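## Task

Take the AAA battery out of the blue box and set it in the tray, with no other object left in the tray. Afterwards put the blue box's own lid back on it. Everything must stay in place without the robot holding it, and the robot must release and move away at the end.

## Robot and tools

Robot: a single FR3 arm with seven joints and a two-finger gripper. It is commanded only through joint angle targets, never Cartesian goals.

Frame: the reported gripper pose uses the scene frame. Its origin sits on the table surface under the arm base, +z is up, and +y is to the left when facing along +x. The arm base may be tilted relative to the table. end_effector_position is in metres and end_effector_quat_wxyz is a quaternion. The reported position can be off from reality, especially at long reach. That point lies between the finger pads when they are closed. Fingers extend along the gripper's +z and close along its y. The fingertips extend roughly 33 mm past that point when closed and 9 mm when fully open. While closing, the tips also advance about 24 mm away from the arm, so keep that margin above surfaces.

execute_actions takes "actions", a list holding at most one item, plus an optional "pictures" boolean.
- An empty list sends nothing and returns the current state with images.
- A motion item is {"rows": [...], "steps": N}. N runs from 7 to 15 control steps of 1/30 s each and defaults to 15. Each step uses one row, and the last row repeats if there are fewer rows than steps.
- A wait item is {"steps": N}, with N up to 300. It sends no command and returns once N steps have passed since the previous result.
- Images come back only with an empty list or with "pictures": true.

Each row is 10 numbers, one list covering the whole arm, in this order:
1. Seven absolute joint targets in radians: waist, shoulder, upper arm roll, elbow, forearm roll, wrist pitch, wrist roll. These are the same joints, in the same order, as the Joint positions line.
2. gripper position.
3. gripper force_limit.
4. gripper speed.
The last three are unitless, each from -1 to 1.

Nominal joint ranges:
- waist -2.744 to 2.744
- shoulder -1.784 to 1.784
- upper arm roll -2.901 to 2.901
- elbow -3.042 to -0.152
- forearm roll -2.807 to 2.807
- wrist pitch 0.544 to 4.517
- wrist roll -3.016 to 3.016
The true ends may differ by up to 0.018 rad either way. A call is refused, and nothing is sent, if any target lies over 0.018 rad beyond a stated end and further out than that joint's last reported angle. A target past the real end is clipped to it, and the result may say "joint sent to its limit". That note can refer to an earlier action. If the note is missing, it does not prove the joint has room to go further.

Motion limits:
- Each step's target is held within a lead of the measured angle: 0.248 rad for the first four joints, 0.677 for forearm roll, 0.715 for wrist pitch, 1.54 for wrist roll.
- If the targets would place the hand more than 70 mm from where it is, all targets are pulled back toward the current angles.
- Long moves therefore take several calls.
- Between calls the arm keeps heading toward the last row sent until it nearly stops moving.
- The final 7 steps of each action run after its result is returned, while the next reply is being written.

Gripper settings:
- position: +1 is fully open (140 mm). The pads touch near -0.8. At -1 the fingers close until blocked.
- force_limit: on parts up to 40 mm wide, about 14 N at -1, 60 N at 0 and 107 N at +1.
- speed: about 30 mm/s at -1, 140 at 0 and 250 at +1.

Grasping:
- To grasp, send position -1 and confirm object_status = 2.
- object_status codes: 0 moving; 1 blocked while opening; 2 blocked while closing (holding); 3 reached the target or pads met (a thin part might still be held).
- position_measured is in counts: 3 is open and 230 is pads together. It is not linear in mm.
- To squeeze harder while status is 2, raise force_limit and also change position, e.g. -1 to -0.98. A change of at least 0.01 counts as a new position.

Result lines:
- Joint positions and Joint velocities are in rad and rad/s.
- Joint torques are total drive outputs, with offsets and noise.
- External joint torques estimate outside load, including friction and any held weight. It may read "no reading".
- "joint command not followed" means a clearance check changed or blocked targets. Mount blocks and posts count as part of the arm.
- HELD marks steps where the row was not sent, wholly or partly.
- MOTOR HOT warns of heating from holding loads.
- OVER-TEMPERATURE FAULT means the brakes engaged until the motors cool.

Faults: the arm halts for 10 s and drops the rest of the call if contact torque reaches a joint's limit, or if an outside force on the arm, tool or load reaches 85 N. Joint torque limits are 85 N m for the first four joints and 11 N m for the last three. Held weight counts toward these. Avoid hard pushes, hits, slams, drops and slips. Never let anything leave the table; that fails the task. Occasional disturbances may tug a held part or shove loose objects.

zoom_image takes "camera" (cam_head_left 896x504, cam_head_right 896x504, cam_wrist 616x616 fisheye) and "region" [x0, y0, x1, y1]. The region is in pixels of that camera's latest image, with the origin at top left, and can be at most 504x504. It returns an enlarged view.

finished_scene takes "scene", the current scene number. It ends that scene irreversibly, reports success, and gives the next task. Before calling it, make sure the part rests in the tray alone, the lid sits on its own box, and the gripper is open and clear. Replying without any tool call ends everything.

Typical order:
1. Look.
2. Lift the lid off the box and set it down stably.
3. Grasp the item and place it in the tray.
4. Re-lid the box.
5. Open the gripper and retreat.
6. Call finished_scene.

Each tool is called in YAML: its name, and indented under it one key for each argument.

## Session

execute_actions:
  actions: []

Scene clock: 0.00 s of 8400.00 s.
end_effector_position=(+0.1465, -0.2428, +0.3637) position_measured=3 object_status=3 end_effector_quat_wxyz=(+0.066, +0.188, +0.958, +0.209)
Joint positions: [-1.356 -0.569  0.032 -2.45   0.297  1.534  0.552]
Joint velocities: [-0.001 -0.     0.    -0.001 -0.002  0.001 -0.001]
Joint torques (N m, as the joint torque sensors report them, + toward a larger angle): no reading
External joint torques (N m, as the arm's controller estimates them; a push from outside toward a larger angle lowers the number): no reading

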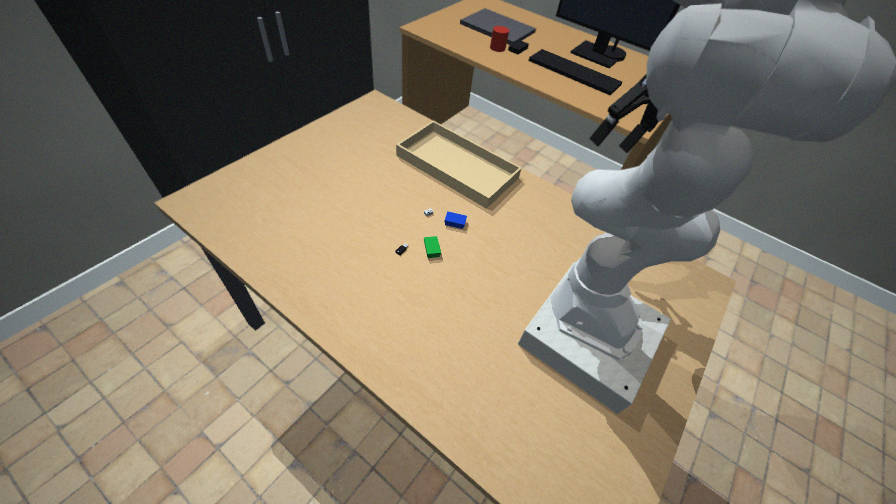

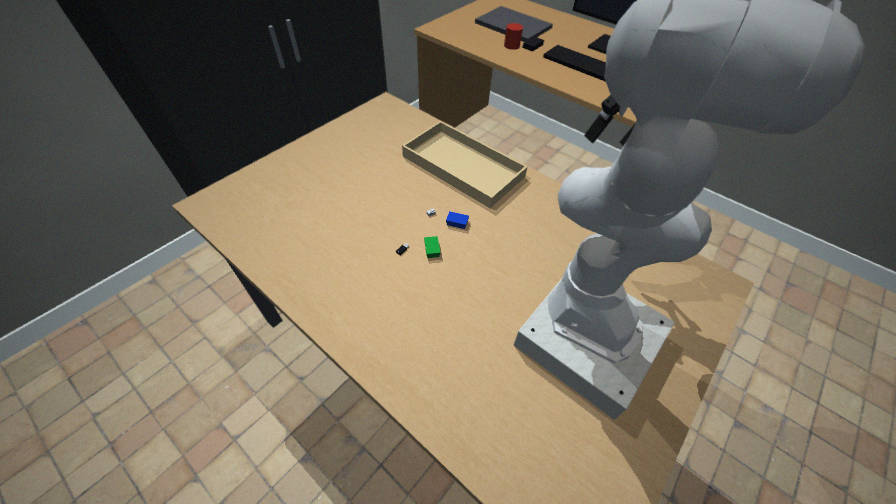

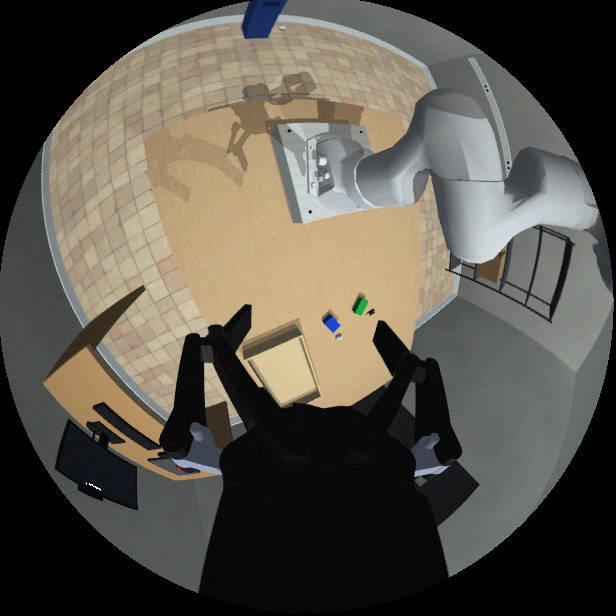

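execute_actions:
  actions:
    - {"rows":[[-0.7,-0.3,0,-2.3,0,2.0,1.57,1,0,0]],"steps":15}

execute_actions:
  actions:
    - {"rows":[[0.0,-0.1,0,-2.3,0,2.2,1.57,1,0,0]],"steps":15}

execute_actions:
  actions:
    - {"steps":45}
  pictures: true

Scene clock: 0.57 s of 8400.00 s.
end_effector_position=(+0.2024, -0.3212, +0.3319) position_measured=3 object_status=3 end_effector_quat_wxyz=(-0.021, +0.230, +0.968, +0.102)
Joint positions: [-1.053 -0.361 -0.002 -2.334  0.102  1.787  0.92 ]
Joint velocities: [ 1.444  0.538  0.005  0.241 -0.515  0.833  1.41 ]
Joint torques (N m, as the joint torque sensors report them, + toward a larger angle): [  0.47 -23.88   0.56  23.43   0.32   1.95   0.35]
External joint torques (N m, as the arm's controller estimates them; a push from outside toward a larger angle lowers the number): [ 0.71  1.49 -0.63  0.   -0.7   0.69  0.34]
Steps of this call (steps 1 to 9: nothing new was sent; steps 10 to 17: the first 8 steps of this action). Readings (joint positions | what the end effector reports):
10: [-1.335 -0.554 0.024 -2.437 0.273 1.555 0.586] | position_measured=3 object_status=3
11: [-1.304 -0.524 0.019 -2.416 0.246 1.589 0.629] | position_measured=3 object_status=3
13: [-1.234 -0.461 0.010 -2.381 0.193 1.658 0.722] | position_measured=3 object_status=3
17: the state above

Scene clock: 1.07 s of 8400.00 s.
end_effector_position=(+0.4163, -0.2068, +0.2677) position_measured=3 object_status=3 end_effector_quat_wxyz=(-0.033, +0.126, +0.991, +0.017)
Joint positions: [-0.431 -0.145 -0.004 -2.299  0.012  2.077  1.35 ]
Joint velocities: [ 1.232  0.348  0.043 -0.011 -0.023  0.376  0.387]
Joint torques (N m, as the joint torque sensors report them, + toward a larger angle): [ -0.63 -30.    -0.81  22.46  -0.12   2.73   0.23]
External joint torques (N m, as the arm's controller estimates them; a push from outside toward a larger angle lowers the number): [ 1.38  1.8   0.29 -2.15 -0.71  0.56  0.23]
Steps of this call (steps 1 to 7: the last 7 steps of your previous action; steps 8 to 15: the first 8 steps of this action). Readings (joint positions | what the end effector reports):
8: [-0.707 -0.292 0.003 -2.300 0.022 1.953 1.244] | position_measured=3 object_status=3
9: [-0.671 -0.267 0.001 -2.296 0.020 1.976 1.261] | position_measured=3 object_status=3
11: [-0.596 -0.215 -0.002 -2.296 0.017 2.016 1.292] | position_measured=3 object_status=3
15: the state above

Scene clock: 2.57 s of 8400.00 s.
end_effector_position=(+0.4969, -0.0150, +0.2552) position_measured=3 object_status=3 end_effector_quat_wxyz=(+0.001, +0.014, +1.000, -0.000)
Joint positions: [-0.001 -0.101  0.001 -2.299  0.003  2.197  1.565]
Joint velocities: [ 0.    -0.001  0.    -0.    -0.     0.     0.006]
Joint torques (N m, as the joint torque sensors report them, + toward a larger angle): [  0.83 -25.9   -1.89  21.08  -0.03   2.89   0.13]
External joint torques (N m, as the arm's controller estimates them; a push from outside toward a larger angle lowers the number): [ 0.91  1.45 -1.71 -2.   -0.69  0.46  0.13]
Kept back: nothing.
Steps of this call (steps 1 to 7: the last 7 steps of your previous action; steps 8 to 45: the robot went on to your last target). Readings (joint positions | what the end effector reports):
1: [-0.389 -0.135 -0.004 -2.299 0.011 2.089 1.362] | position_measured=3 object_status=3
2: [-0.346 -0.127 -0.003 -2.299 0.010 2.100 1.374] | position_measured=3 object_status=3
4: [-0.260 -0.116 -0.003 -2.299 0.009 2.119 1.396] | position_measured=3 object_status=3
8: [-0.089 -0.105 -0.000 -2.299 0.006 2.153 1.442] | position_measured=3 object_status=3
45: the state above
The arm was judged still, so your last target was given up. Only a new action makes it travel on or press farther. Fingers that are still opening or closing keep moving.

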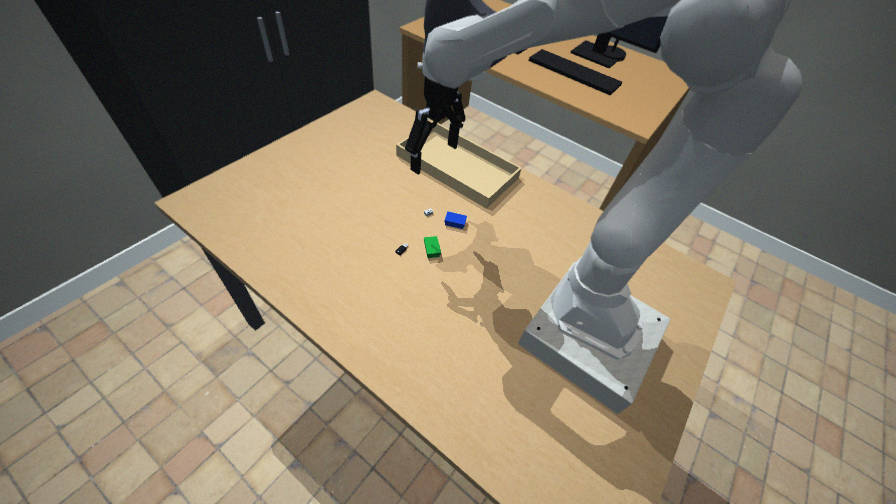

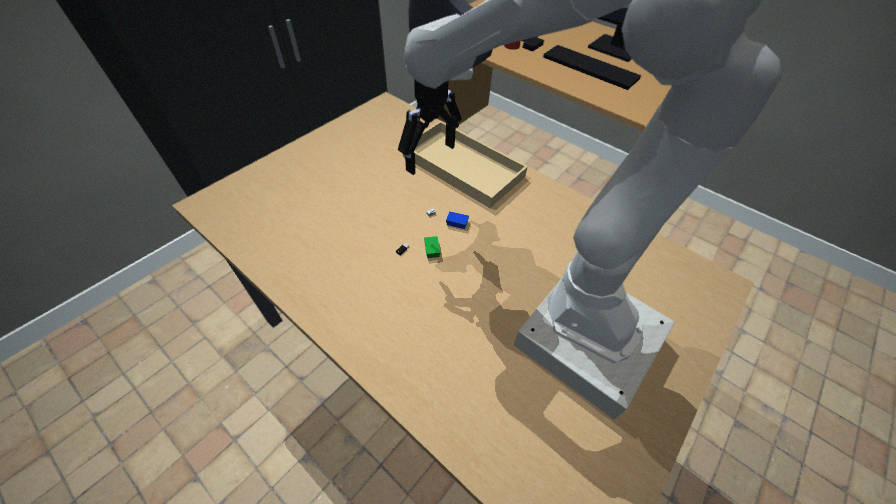

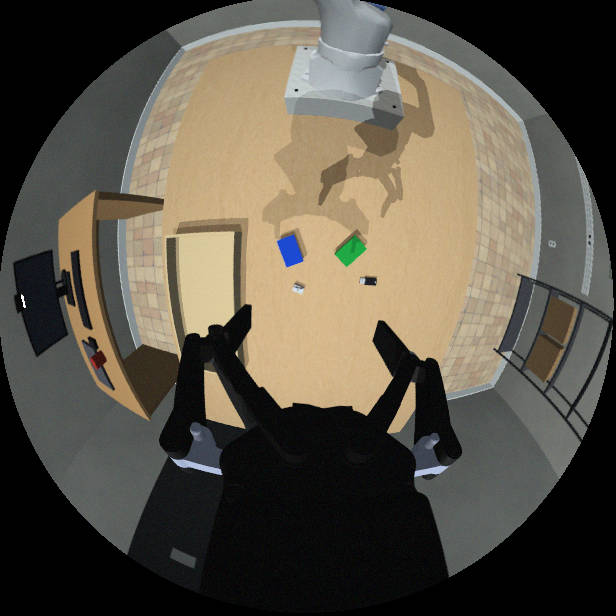

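zoom_image:
  camera: "cam_wrist"
  region: [260,215,400,310]

Region (260, 215, 400, 310) of cam_wrist's 616x616 image, scaled by 3.600, with more detail than that image has; it fills the top 342 rows of this view, and the rest is white.

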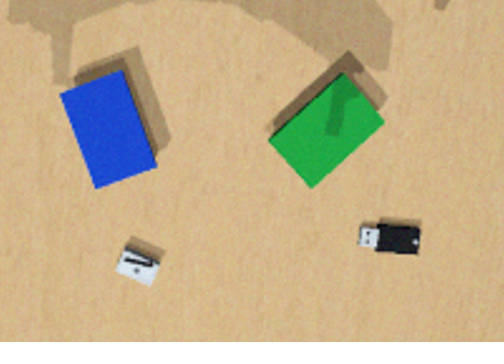

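execute_actions:
  actions:
    - {"rows":[[-0.105,-0.05,0,-2.55,0,2.65,1.09,0.3,0,0.5]],"steps":15}

execute_actions:
  actions:
    - {"rows":[[-0.105,0.06,0,-2.595,0,2.655,1.09,0.3,0,0.5]],"steps":15}

execute_actions:
  actions:
    - {"steps":25}
  pictures: true

Scene clock: 3.70 s of 8400.00 s.
end_effector_position=(+0.4586, -0.0627, +0.1551) position_measured=74 object_status=0 end_effector_quat_wxyz=(+0.017, -0.060, +0.998, -0.004)
Joint positions: [-0.101 -0.043 -0.003 -2.543  0.003  2.532  1.312]
Joint velocities: [-0.069  0.024 -0.001 -0.18  -0.001  0.657 -0.725]
Joint torques (N m, as the joint torque sensors report them, + toward a larger angle): [  2.11 -31.73   1.59  22.12  -0.22   4.23  -0.35]
External joint torques (N m, as the arm's controller estimates them; a push from outside toward a larger angle lowers the number): [-0.18  1.02 -1.08 -3.66 -0.64  0.82 -0.36]
Steps of this call (steps 1 to 26: nothing new was sent; steps 27 to 34: the first 8 steps of this action). Readings (joint positions | what the end effector reports):
27: [-0.011 -0.106 0.007 -2.326 0.003 2.246 1.541] | position_measured=3 object_status=0
28: [-0.028 -0.102 0.008 -2.371 0.003 2.299 1.508] | position_measured=10 object_status=0
30: [-0.066 -0.077 0.005 -2.462 0.003 2.405 1.432] | position_measured=31 object_status=0
34: the state above

Scene clock: 4.20 s of 8400.00 s.
end_effector_position=(+0.4327, -0.0593, +0.0986) position_measured=91 object_status=3 end_effector_quat_wxyz=(-0.006, -0.147, +0.989, +0.001)
Joint positions: [-0.103  0.061 -0.001 -2.596  0.003  2.643  1.137]
Joint velocities: [-0.     0.032  0.001 -0.01  -0.     0.037 -0.144]
Joint torques (N m, as the joint torque sensors report them, + toward a larger angle): [ -0.33 -29.67   0.22  18.61  -0.28   3.35  -0.32]
External joint torques (N m, as the arm's controller estimates them; a push from outside toward a larger angle lowers the number): [-0.22  1.02  0.27 -1.41 -0.67  0.47 -0.32]
Steps of this call (steps 1 to 7: the last 7 steps of your previous action; steps 8 to 15: the first 8 steps of this action). Readings (joint positions | what the end effector reports):
8: [-0.103 -0.040 -0.001 -2.549 0.003 2.628 1.185] | position_measured=91 object_status=3
9: [-0.103 -0.017 -0.001 -2.556 0.003 2.635 1.177] | position_measured=91 object_status=3
11: [-0.103 0.029 -0.001 -2.578 0.003 2.640 1.160] | position_measured=91 object_status=3
15: the state above

Scene clock: 5.03 s of 8400.00 s.
end_effector_position=(+0.4356, -0.0597, +0.0993) position_measured=91 object_status=3 end_effector_quat_wxyz=(-0.002, -0.167, +0.986, -0.000)
Joint positions: [-0.103  0.061 -0.001 -2.596  0.003  2.652  1.096]
Joint velocities: [ 0.001 -0.001  0.001 -0.001  0.001  0.    -0.009]
Joint torques (N m, as the joint torque sensors report them, + toward a larger angle): [ -0.9  -27.3    0.6   18.17  -0.3    2.91  -0.32]
External joint torques (N m, as the arm's controller estimates them; a push from outside toward a larger angle lowers the number): [-0.91  0.03  0.52  0.68 -0.67  0.49 -0.32]
Kept back: nothing.
Steps of this call (steps 1 to 7: the last 7 steps of your previous action; steps 8 to 25: the robot went on to your last target). Readings (joint positions | what the end effector reports):
1: [-0.103 0.061 -0.001 -2.596 0.003 2.644 1.132] | position_measured=91 object_status=3
2: [-0.103 0.061 -0.001 -2.596 0.003 2.646 1.128] | position_measured=91 object_status=3
4: [-0.103 0.061 -0.001 -2.596 0.003 2.648 1.121] | position_measured=91 object_status=3
8: [-0.103 0.061 -0.001 -2.596 0.003 2.650 1.111] | position_measured=91 object_status=3
25: the state above

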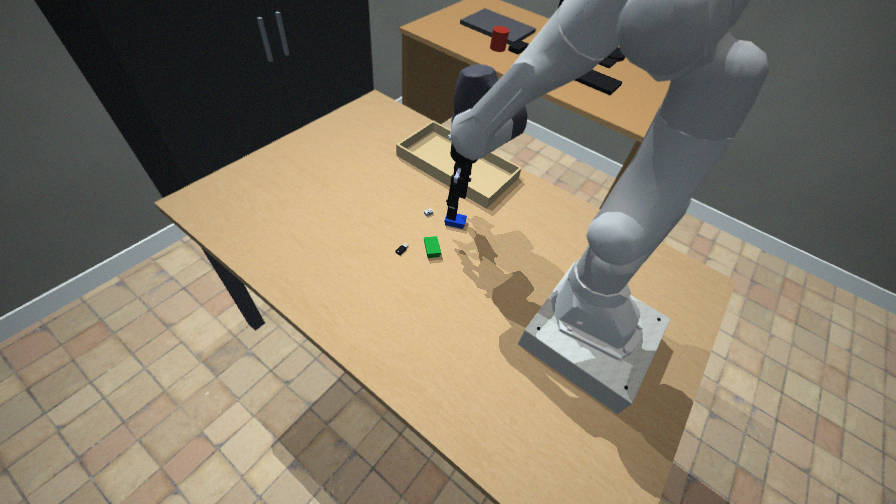

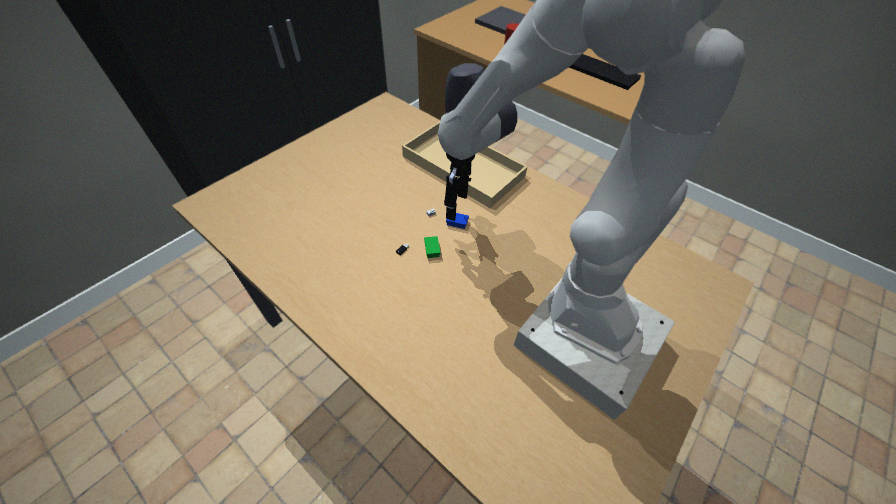

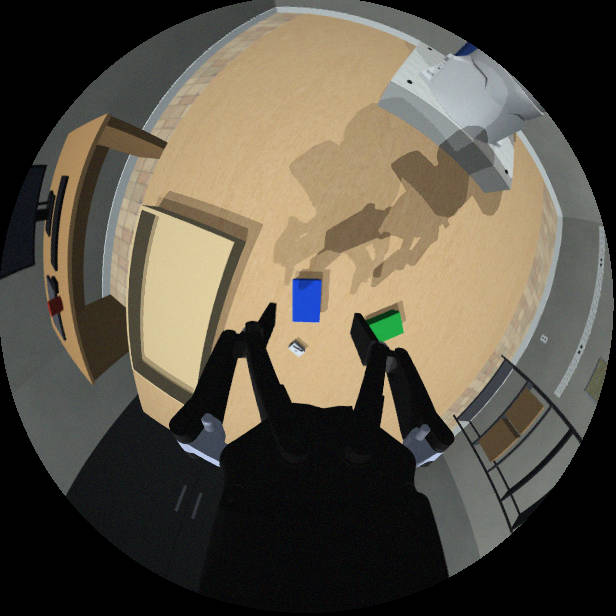

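execute_actions:
  actions:
    - {"rows":[[-0.122,0.1,0,-2.6,0,2.75,1.09,0.3,0,0.5],[-0.122,0.1,0,-2.6,0,2.8,1.09,0.3,0,0.5],[-0.122,0.12,0,-2.6,0,2.8,1.09,0.3,0,0.5],[-0.122,0.14,0,-2.6,0,2.8,1.09,0.3,0,0.5],[-0.122,0.16,0,-2.6,0,2.8,1.09,0.3,0,0.5],[-0.122,0.18,0,-2.6,0,2.8,1.09,0.3,0,0.5],[-0.122,0.197,0,-2.602,0,2.8,1.09,0.3,0,0.5]],"steps":15}

execute_actions:
  actions:
    - {"steps":25}
  pictures: true

Scene clock: 5.97 s of 8400.00 s.
end_effector_position=(+0.4339, -0.0663, +0.0610) position_measured=91 object_status=3 end_effector_quat_wxyz=(-0.000, -0.161, +0.987, -0.001)
Joint positions: [-0.119  0.169  0.    -2.598  0.003  2.765  1.093]
Joint velocities: [-0.007  0.438  0.001 -0.064 -0.001  0.173 -0.   ]
Joint torques (N m, as the joint torque sensors report them, + toward a larger angle): [ -0.73 -33.66  -0.18  15.29  -0.25   3.38  -0.25]
External joint torques (N m, as the arm's controller estimates them; a push from outside toward a larger angle lowers the number): [-0.88  1.39 -0.52 -2.65 -0.49  0.47 -0.25]
Steps of this call (steps 1 to 15: the robot went on to your last target; steps 16 to 20: nothing new was sent; steps 21 to 28: the first 8 steps of this action). Readings (joint positions | what the end effector reports):
21: [-0.105 0.066 0.000 -2.596 0.003 2.666 1.094] | position_measured=91 object_status=3
22: [-0.109 0.076 0.001 -2.596 0.003 2.688 1.094] | position_measured=91 object_status=3
24: [-0.116 0.100 0.000 -2.597 0.003 2.725 1.094] | position_measured=91 object_status=3
28: the state above

Scene clock: 6.80 s of 8400.00 s.
end_effector_position=(+0.4316, -0.0662, +0.0506) position_measured=91 object_status=3 end_effector_quat_wxyz=(-0.000, -0.161, +0.987, -0.001)
Joint positions: [-0.119  0.196  0.    -2.603  0.003  2.797  1.093]
Joint velocities: [-0.001 -0.     0.001  0.001  0.     0.002  0.   ]
Joint torques (N m, as the joint torque sensors report them, + toward a larger angle): [ -0.46 -28.23   0.07  14.6   -0.29   2.94  -0.28]
External joint torques (N m, as the arm's controller estimates them; a push from outside toward a larger angle lowers the number): [-0.39  1.29 -0.06 -0.64 -0.56  0.48 -0.28]
Kept back: nothing.
Steps of this call (steps 1 to 7: the last 7 steps of your previous action; steps 8 to 25: the robot went on to your last target). Readings (joint positions | what the end effector reports):
1: [-0.119 0.181 0.000 -2.601 0.003 2.770 1.093] | position_measured=91 object_status=3
2: [-0.119 0.189 0.000 -2.602 0.003 2.774 1.093] | position_measured=91 object_status=3
4: [-0.119 0.195 0.000 -2.603 0.003 2.781 1.093] | position_measured=91 object_status=3
8: [-0.119 0.196 0.000 -2.603 0.003 2.790 1.093] | position_measured=91 object_status=3
25: the state above

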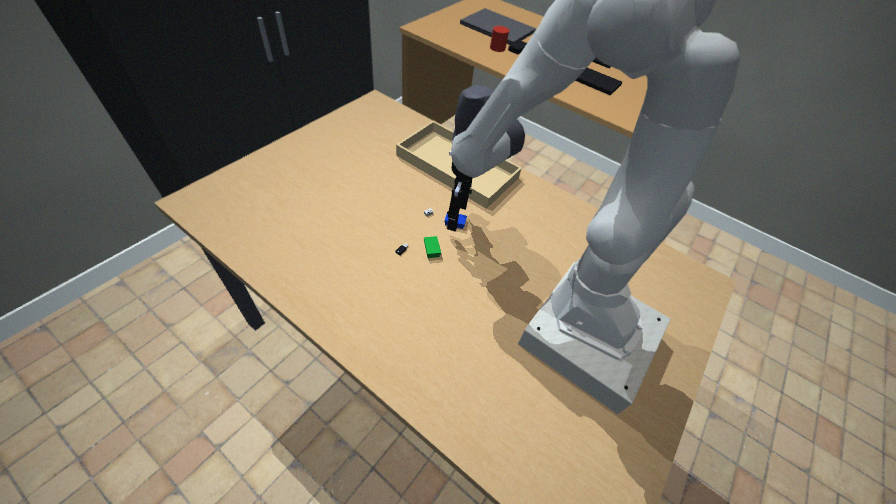

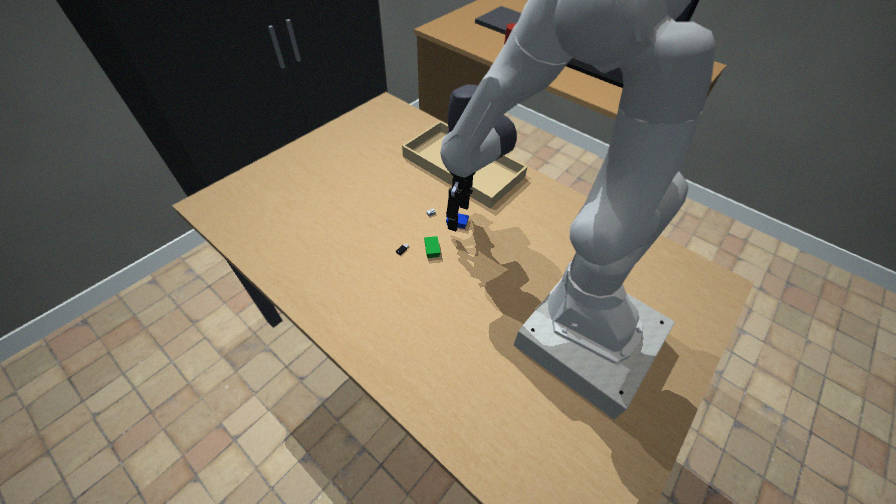

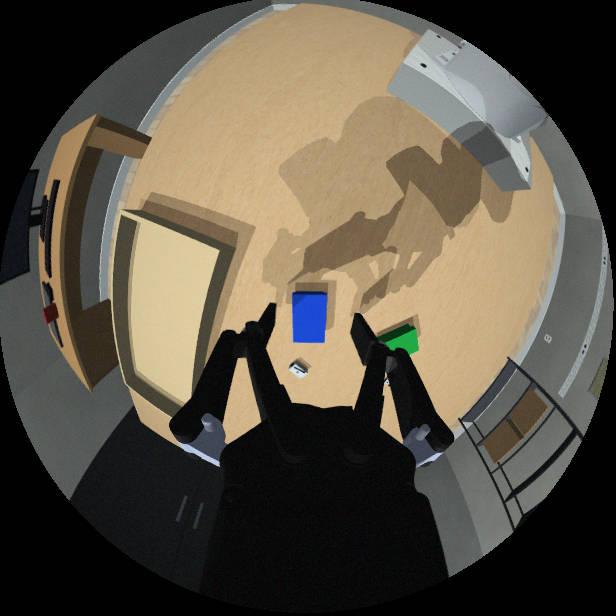

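execute_actions:
  actions:
    - {"rows":[[-0.122,0.19,0,-2.603,0,2.795,1.09,-1,-0.3,0.3]],"steps":15}

execute_actions:
  actions:
    - {"steps":8}

execute_actions:
  actions:
    - {"rows":[[-0.122,0.17,0,-2.602,0,2.77,1.09,-1,-0.3,0.3],[-0.122,0.15,0,-2.601,0,2.75,1.09,-1,-0.3,0.3],[-0.122,0.13,0,-2.6,0,2.73,1.09,-1,-0.3,0.3],[-0.122,0.1,0,-2.6,0,2.7,1.09,-1,-0.3,0.3],[-0.122,0.06,0,-2.6,0,2.66,1.09,-1,-0.3,0.3]],"steps":15}

execute_actions:
  actions:
    - {"steps":12}
  pictures: true

Scene clock: 7.47 s of 8400.00 s.
end_effector_position=(+0.4331, -0.0664, +0.0526) position_measured=154 object_status=0 end_effector_quat_wxyz=(+0.002, -0.161, +0.987, -0.001)
Joint positions: [-0.119  0.192  0.    -2.603  0.003  2.797  1.093]
Joint velocities: [-0.001  0.    -0.    -0.     0.001 -0.    -0.001]
Joint torques (N m, as the joint torque sensors report them, + toward a larger angle): [ -0.75 -29.81  -0.65  14.57  -0.29   2.43  -0.17]
External joint torques (N m, as the arm's controller estimates them; a push from outside toward a larger angle lowers the number): [-0.63 -0.6  -0.71 -0.57 -0.57  0.   -0.17]
Steps of this call (steps 1 to 12: the robot went on to your last target; steps 13 to 20: the first 8 steps of this action). Readings (joint positions | what the end effector reports):
13: [-0.119 0.196 0.000 -2.603 0.003 2.797 1.093] | position_measured=91 object_status=0
14: [-0.119 0.194 0.000 -2.603 0.003 2.797 1.093] | position_measured=98 object_status=0
16: [-0.119 0.193 0.000 -2.603 0.003 2.797 1.093] | position_measured=116 object_status=0
20: the state above

Scene clock: 7.73 s of 8400.00 s.
end_effector_position=(+0.4342, -0.0666, +0.0539) position_measured=229 object_status=0 end_effector_quat_wxyz=(+0.003, -0.161, +0.987, -0.002)
Joint positions: [-0.12   0.189  0.    -2.603  0.003  2.797  1.093]
Joint velocities: [ 0.001  0.    -0.    -0.001  0.001 -0.    -0.001]
Joint torques (N m, as the joint torque sensors report them, + toward a larger angle): [ -0.87 -28.86  -0.6   13.5   -0.27   2.11  -0.21]
External joint torques (N m, as the arm's controller estimates them; a push from outside toward a larger angle lowers the number): [-0.83  0.48 -0.74 -1.77 -0.55 -0.34 -0.21]
Kept back: nothing.
Steps of this call (steps 1 to 7: the last 7 steps of your previous action; step 8: the robot went on to your last target). Readings (joint positions | what the end effector reports):
1: [-0.119 0.192 0.000 -2.603 0.003 2.797 1.093] | position_measured=163 object_status=0
2: [-0.120 0.191 0.000 -2.603 0.003 2.797 1.093] | position_measured=172 object_status=0
4: [-0.120 0.189 0.000 -2.603 0.003 2.797 1.093] | position_measured=191 object_status=0
8: the state above

Scene clock: 8.00 s of 8400.00 s.
end_effector_position=(+0.4473, -0.0685, +0.0981) position_measured=232 object_status=3 end_effector_quat_wxyz=(+0.018, -0.161, +0.987, -0.007)
Joint positions: [-0.12   0.074  0.    -2.599  0.003  2.71   1.093]
Joint velocities: [-0.001 -0.304  0.001  0.05   0.002 -0.251 -0.   ]
Joint torques (N m, as the joint torque sensors report them, + toward a larger angle): [ -0.87 -21.27  -0.05  13.65  -0.15   1.22  -0.23]
External joint torques (N m, as the arm's controller estimates them; a push from outside toward a larger angle lowers the number): [-0.67 -1.27  0.09  0.75 -0.52 -0.47 -0.23]
Steps of this call (steps 1 to 8: the first 8 steps of this action). Readings (joint positions | what the end effector reports):
1: [-0.120 0.187 0.000 -2.603 0.003 2.793 1.093] | position_measured=232 object_status=0
2: [-0.120 0.180 0.000 -2.603 0.003 2.786 1.093] | position_measured=232 object_status=0
4: [-0.120 0.152 0.000 -2.604 0.003 2.763 1.093] | position_measured=232 object_status=0
8: the state above

Scene clock: 8.40 s of 8400.00 s.
end_effector_position=(+0.4382, -0.0670, +0.1002) position_measured=232 object_status=3 end_effector_quat_wxyz=(+0.005, -0.161, +0.987, -0.002)
Joint positions: [-0.12   0.061  0.    -2.598  0.003  2.667  1.093]
Joint velocities: [ 0.002  0.     0.001  0.001 -0.001 -0.028  0.001]
Joint torques (N m, as the joint torque sensors report them, + toward a larger angle): [ -0.94 -27.85  -0.84  15.24  -0.2    2.22  -0.14]
External joint torques (N m, as the arm's controller estimates them; a push from outside toward a larger angle lowers the number): [-0.9  -0.55 -0.86 -2.3  -0.58 -0.24 -0.14]
Kept back: nothing.
Steps of this call (steps 1 to 7: the last 7 steps of your previous action; steps 8 to 12: the robot went on to your last target). Readings (joint positions | what the end effector reports):
1: [-0.120 0.067 0.000 -2.598 0.003 2.703 1.093] | position_measured=232 object_status=3
2: [-0.120 0.063 0.000 -2.598 0.003 2.696 1.093] | position_measured=232 object_status=3
4: [-0.120 0.061 0.000 -2.598 0.003 2.685 1.093] | position_measured=232 object_status=3
8: [-0.120 0.061 0.000 -2.598 0.003 2.673 1.093] | position_measured=232 object_status=3
12: the state above

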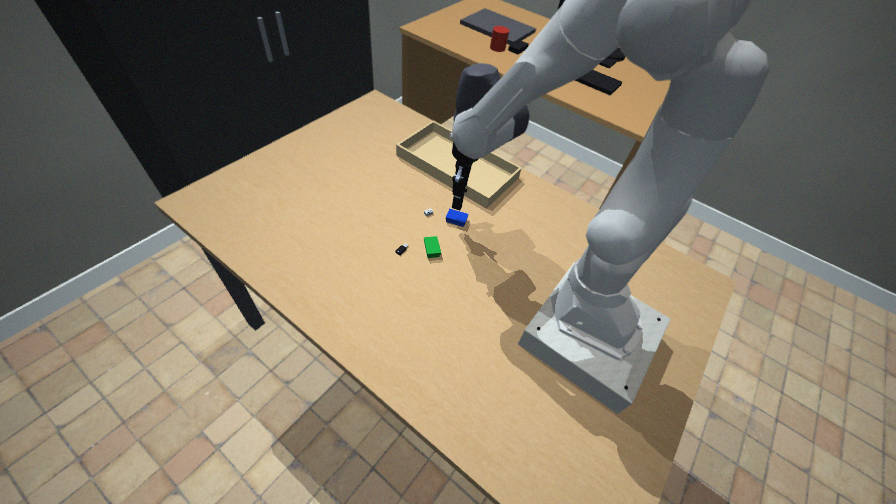

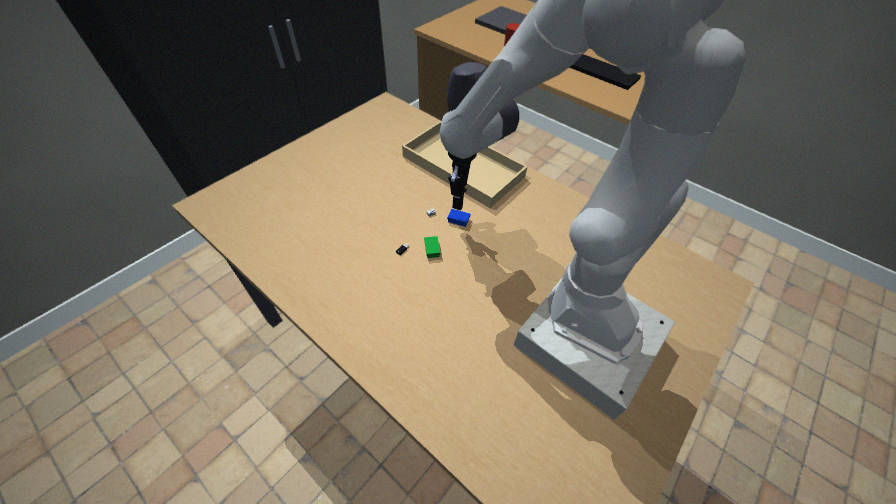

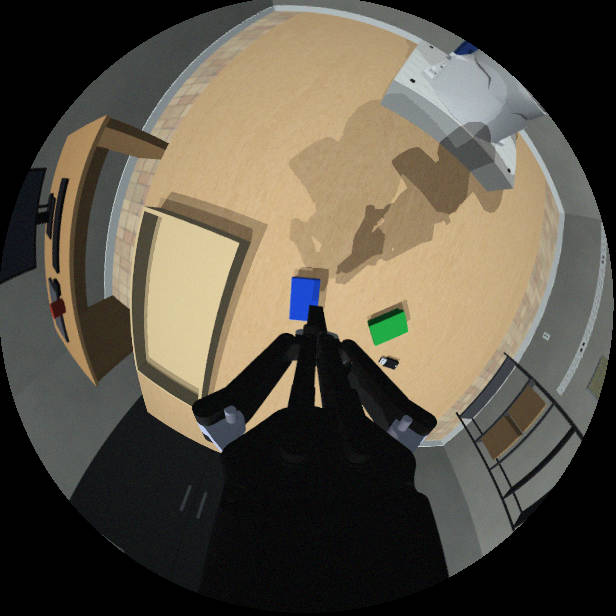

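zoom_image:
  camera: "cam_head_left"
  region: [410,190,500,250]

execute_actions:
  actions:
    - {"rows":[[-0.128,0.06,0,-2.6,0,2.7,1.09,0.2,-0.3,0.6],[-0.128,0.06,0,-2.6,0,2.75,1.09,0.2,-0.3,0.6],[-0.128,0.08,0,-2.6,0,2.8,1.09,0.2,-0.3,0.6],[-0.128,0.1,0,-2.6,0,2.82,1.09,0.2,-0.3,0.6],[-0.128,0.13,0,-2.6,0,2.82,1.09,0.2,-0.3,0.6],[-0.128,0.16,0,-2.6,0,2.82,1.09,0.2,-0.3,0.6],[-0.128,0.19,0,-2.6,0,2.82,1.09,0.2,-0.3,0.6],[-0.128,0.22,0,-2.6,0,2.82,1.09,0.2,-0.3,0.6]],"steps":15}

execute_actions:
  actions:
    - {"steps":20}
  pictures: true

Region (410, 190, 500, 250) of cam_head_left's 896x504 image, scaled by 5.600, with more detail than that image has.

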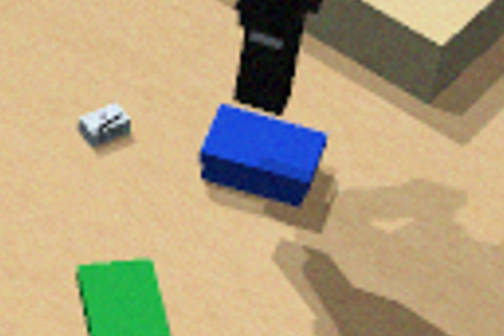

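Scene clock: 9.07 s of 8400.00 s.
end_effector_position=(+0.4453, -0.0707, +0.0712) position_measured=158 object_status=0 end_effector_quat_wxyz=(+0.015, -0.158, +0.987, -0.006)
Joint positions: [-0.125  0.151  0.    -2.595  0.003  2.777  1.093]
Joint velocities: [-0.002  0.836  0.001 -0.003 -0.     0.256 -0.   ]
Joint torques (N m, as the joint torque sensors report them, + toward a larger angle): [ -1.28 -28.3   -1.06  11.5   -0.2    2.69  -0.22]
External joint torques (N m, as the arm's controller estimates them; a push from outside toward a larger angle lowers the number): [-1.3   0.96 -1.22 -1.78 -0.48  0.51 -0.22]
Steps of this call (steps 1 to 12: the robot went on to your last target; steps 13 to 20: the first 8 steps of this action). Readings (joint positions | what the end effector reports):
13: [-0.120 0.061 0.000 -2.599 0.003 2.667 1.093] | position_measured=232 object_status=0
14: [-0.122 0.061 0.000 -2.599 0.003 2.679 1.093] | position_measured=231 object_status=0
16: [-0.124 0.070 0.000 -2.598 0.003 2.720 1.093] | position_measured=204 object_status=0
20: the state above

Scene clock: 9.73 s of 8400.00 s.
end_effector_position=(+0.4297, -0.0685, +0.0426) position_measured=104 object_status=3 end_effector_quat_wxyz=(-0.001, -0.158, +0.987, -0.000)
Joint positions: [-0.125  0.219  0.    -2.602  0.003  2.817  1.093]
Joint velocities: [ 0.002  0.001  0.     0.002  0.     0.006 -0.001]
Joint torques (N m, as the joint torque sensors report them, + toward a larger angle): [ -0.72 -29.1    0.06  15.22  -0.33   2.87  -0.25]
External joint torques (N m, as the arm's controller estimates them; a push from outside toward a larger angle lowers the number): [-0.76  0.66 -0.19  0.47 -0.57  0.44 -0.25]
Kept back: nothing.
Steps of this call (steps 1 to 7: the last 7 steps of your previous action; steps 8 to 20: the robot went on to your last target). Readings (joint positions | what the end effector reports):
1: [-0.125 0.176 0.000 -2.597 0.003 2.784 1.093] | position_measured=146 object_status=0
2: [-0.125 0.195 0.000 -2.599 0.003 2.789 1.093] | position_measured=135 object_status=0
4: [-0.125 0.214 0.000 -2.602 0.003 2.796 1.093] | position_measured=113 object_status=0
8: [-0.125 0.219 0.000 -2.602 0.003 2.807 1.093] | position_measured=104 object_status=0
20: the state above

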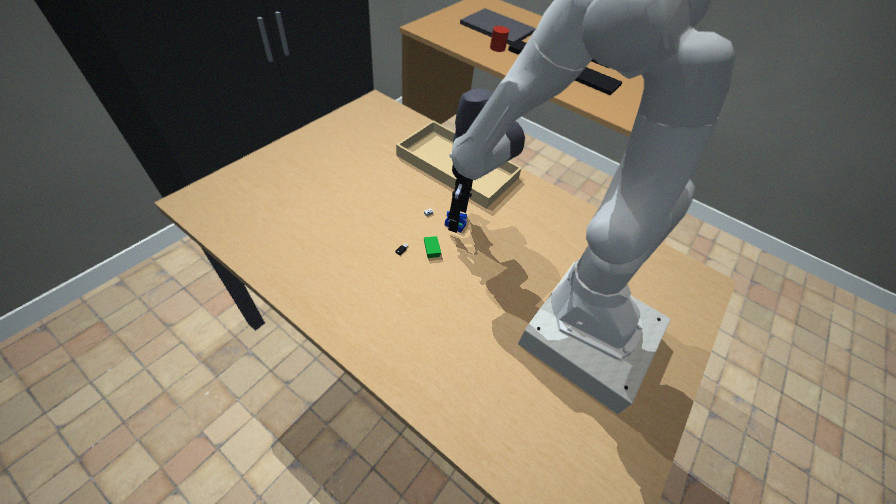

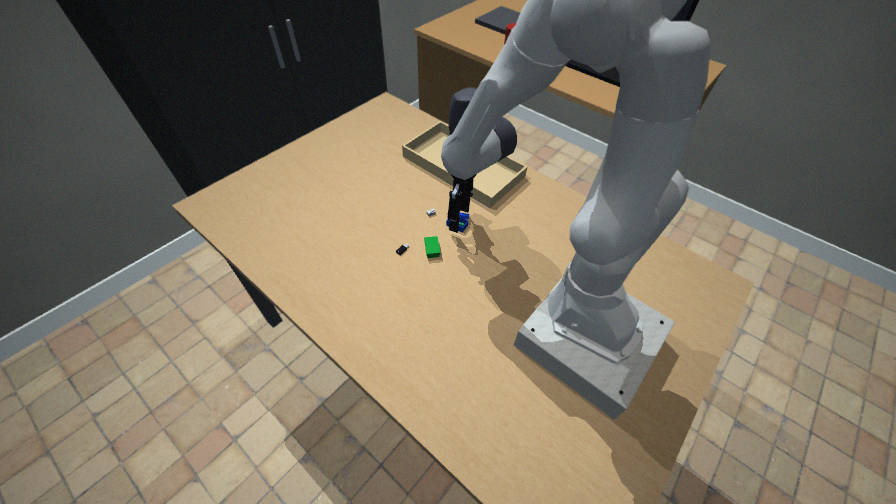

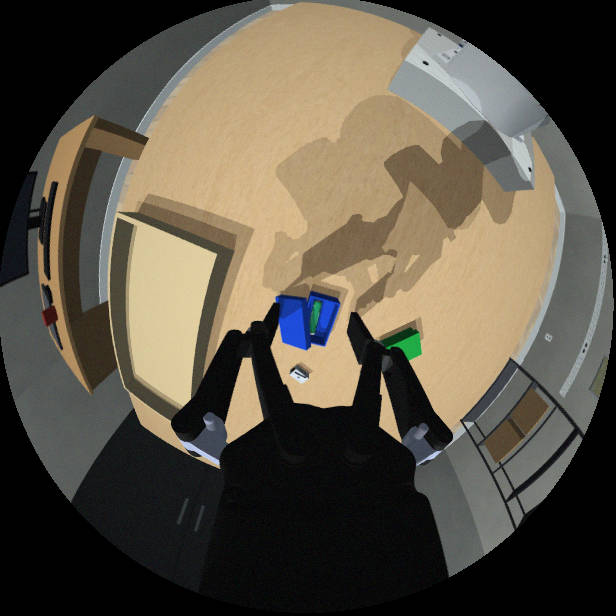

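execute_actions:
  actions:
    - {"rows":[[-0.128,0.18,0,-2.6,0,2.78,1.09,0.4,-0.3,0],[-0.128,0.14,0,-2.6,0,2.74,1.09,0.4,-0.3,0],[-0.128,0.1,0,-2.6,0,2.7,1.09,0.4,-0.3,0],[-0.128,0.06,0,-2.6,0,2.66,1.09,0.4,-0.3,0]],"steps":15}

execute_actions:
  actions:
    - {"steps":18}
  pictures: true

zoom_image:
  camera: "cam_wrist"
  region: [250,250,370,350]

zoom_image:
  camera: "cam_head_left"
  region: [410,180,500,250]

Scene clock: 10.33 s of 8400.00 s.
end_effector_position=(+0.4505, -0.0716, +0.1022) position_measured=78 object_status=0 end_effector_quat_wxyz=(+0.023, -0.158, +0.987, -0.008)
Joint positions: [-0.126  0.067  0.    -2.596  0.003  2.71   1.093]
Joint velocities: [-0.    -0.206 -0.001  0.018 -0.    -0.253 -0.001]
Joint torques (N m, as the joint torque sensors report them, + toward a larger angle): [ -1.14 -21.94  -0.13  13.67  -0.19   1.31  -0.25]
External joint torques (N m, as the arm's controller estimates them; a push from outside toward a larger angle lowers the number): [-1.05 -1.73 -0.09  0.71 -0.55 -0.39 -0.25]
Steps of this call (steps 1 to 10: the robot went on to your last target; steps 11 to 18: the first 8 steps of this action). Readings (joint positions | what the end effector reports):
11: [-0.125 0.215 0.000 -2.603 0.003 2.812 1.093] | position_measured=104 object_status=0
12: [-0.125 0.200 0.000 -2.604 0.003 2.799 1.093] | position_measured=98 object_status=0
14: [-0.126 0.146 0.000 -2.605 0.003 2.761 1.093] | position_measured=83 object_status=0
18: the state above

Scene clock: 10.93 s of 8400.00 s.
end_effector_position=(+0.4369, -0.0694, +0.1000) position_measured=78 object_status=3 end_effector_quat_wxyz=(+0.003, -0.158, +0.987, -0.002)
Joint positions: [-0.126  0.06   0.    -2.598  0.003  2.664  1.093]
Joint velocities: [-0.     0.     0.001  0.    -0.    -0.008 -0.001]
Joint torques (N m, as the joint torque sensors report them, + toward a larger angle): [ -0.81 -27.51  -0.5   15.75  -0.28   2.2   -0.22]
External joint torques (N m, as the arm's controller estimates them; a push from outside toward a larger angle lowers the number): [-0.82 -0.13 -0.57 -1.84 -0.65 -0.27 -0.22]
Kept back: nothing.
Steps of this call (steps 1 to 7: the last 7 steps of your previous action; steps 8 to 18: the robot went on to your last target). Readings (joint positions | what the end effector reports):
1: [-0.126 0.062 0.000 -2.596 0.003 2.703 1.093] | position_measured=78 object_status=0
2: [-0.126 0.061 0.000 -2.596 0.003 2.696 1.093] | position_measured=78 object_status=0
4: [-0.126 0.060 0.000 -2.597 0.003 2.685 1.093] | position_measured=78 object_status=3
8: [-0.126 0.060 0.000 -2.598 0.003 2.672 1.093] | position_measured=78 object_status=3
18: the state above

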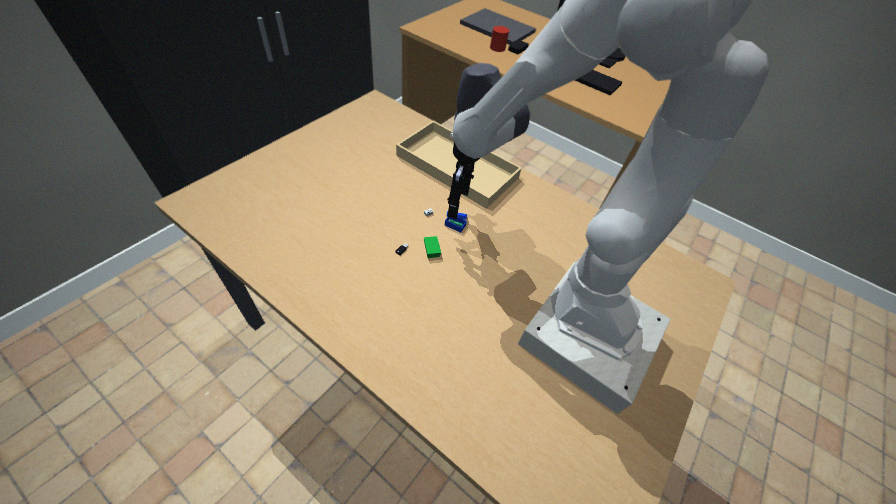

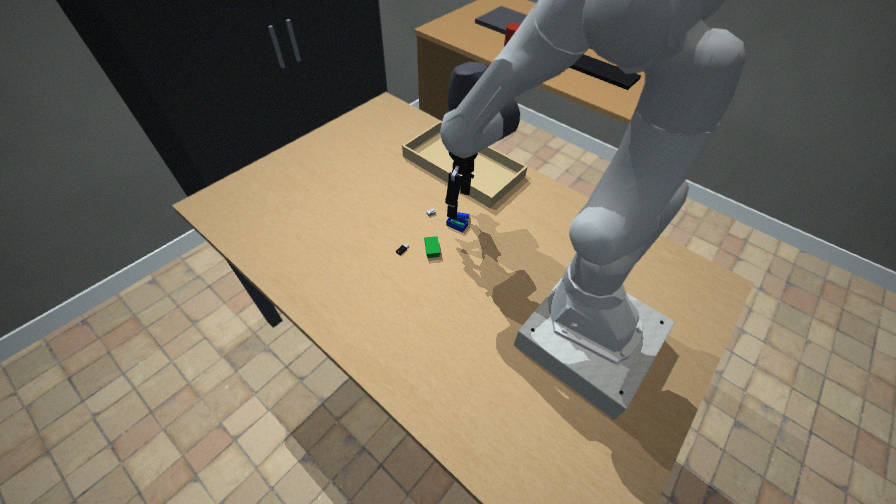

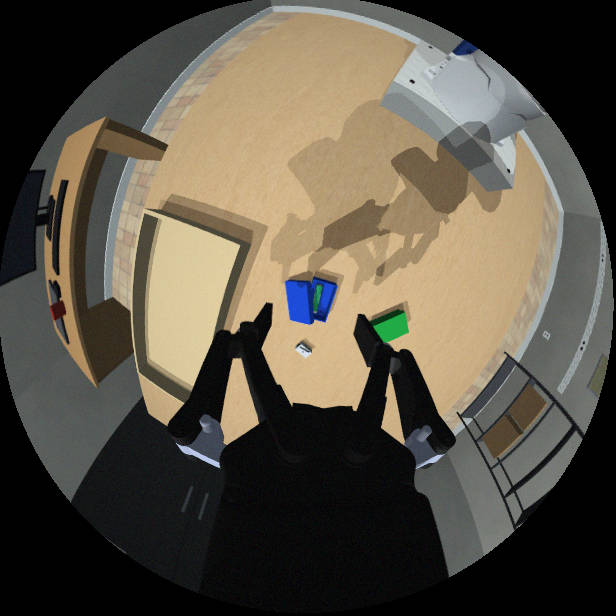

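Region (250, 250, 370, 350) of cam_wrist's 616x616 image, scaled by 4.200, with more detail than that image has.

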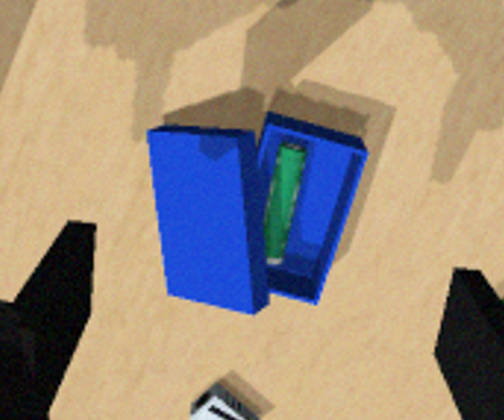

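Region (410, 180, 500, 250) of cam_head_left's 896x504 image, scaled by 5.600, with more detail than that image has.

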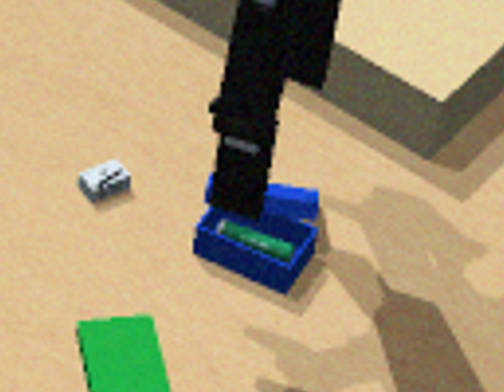

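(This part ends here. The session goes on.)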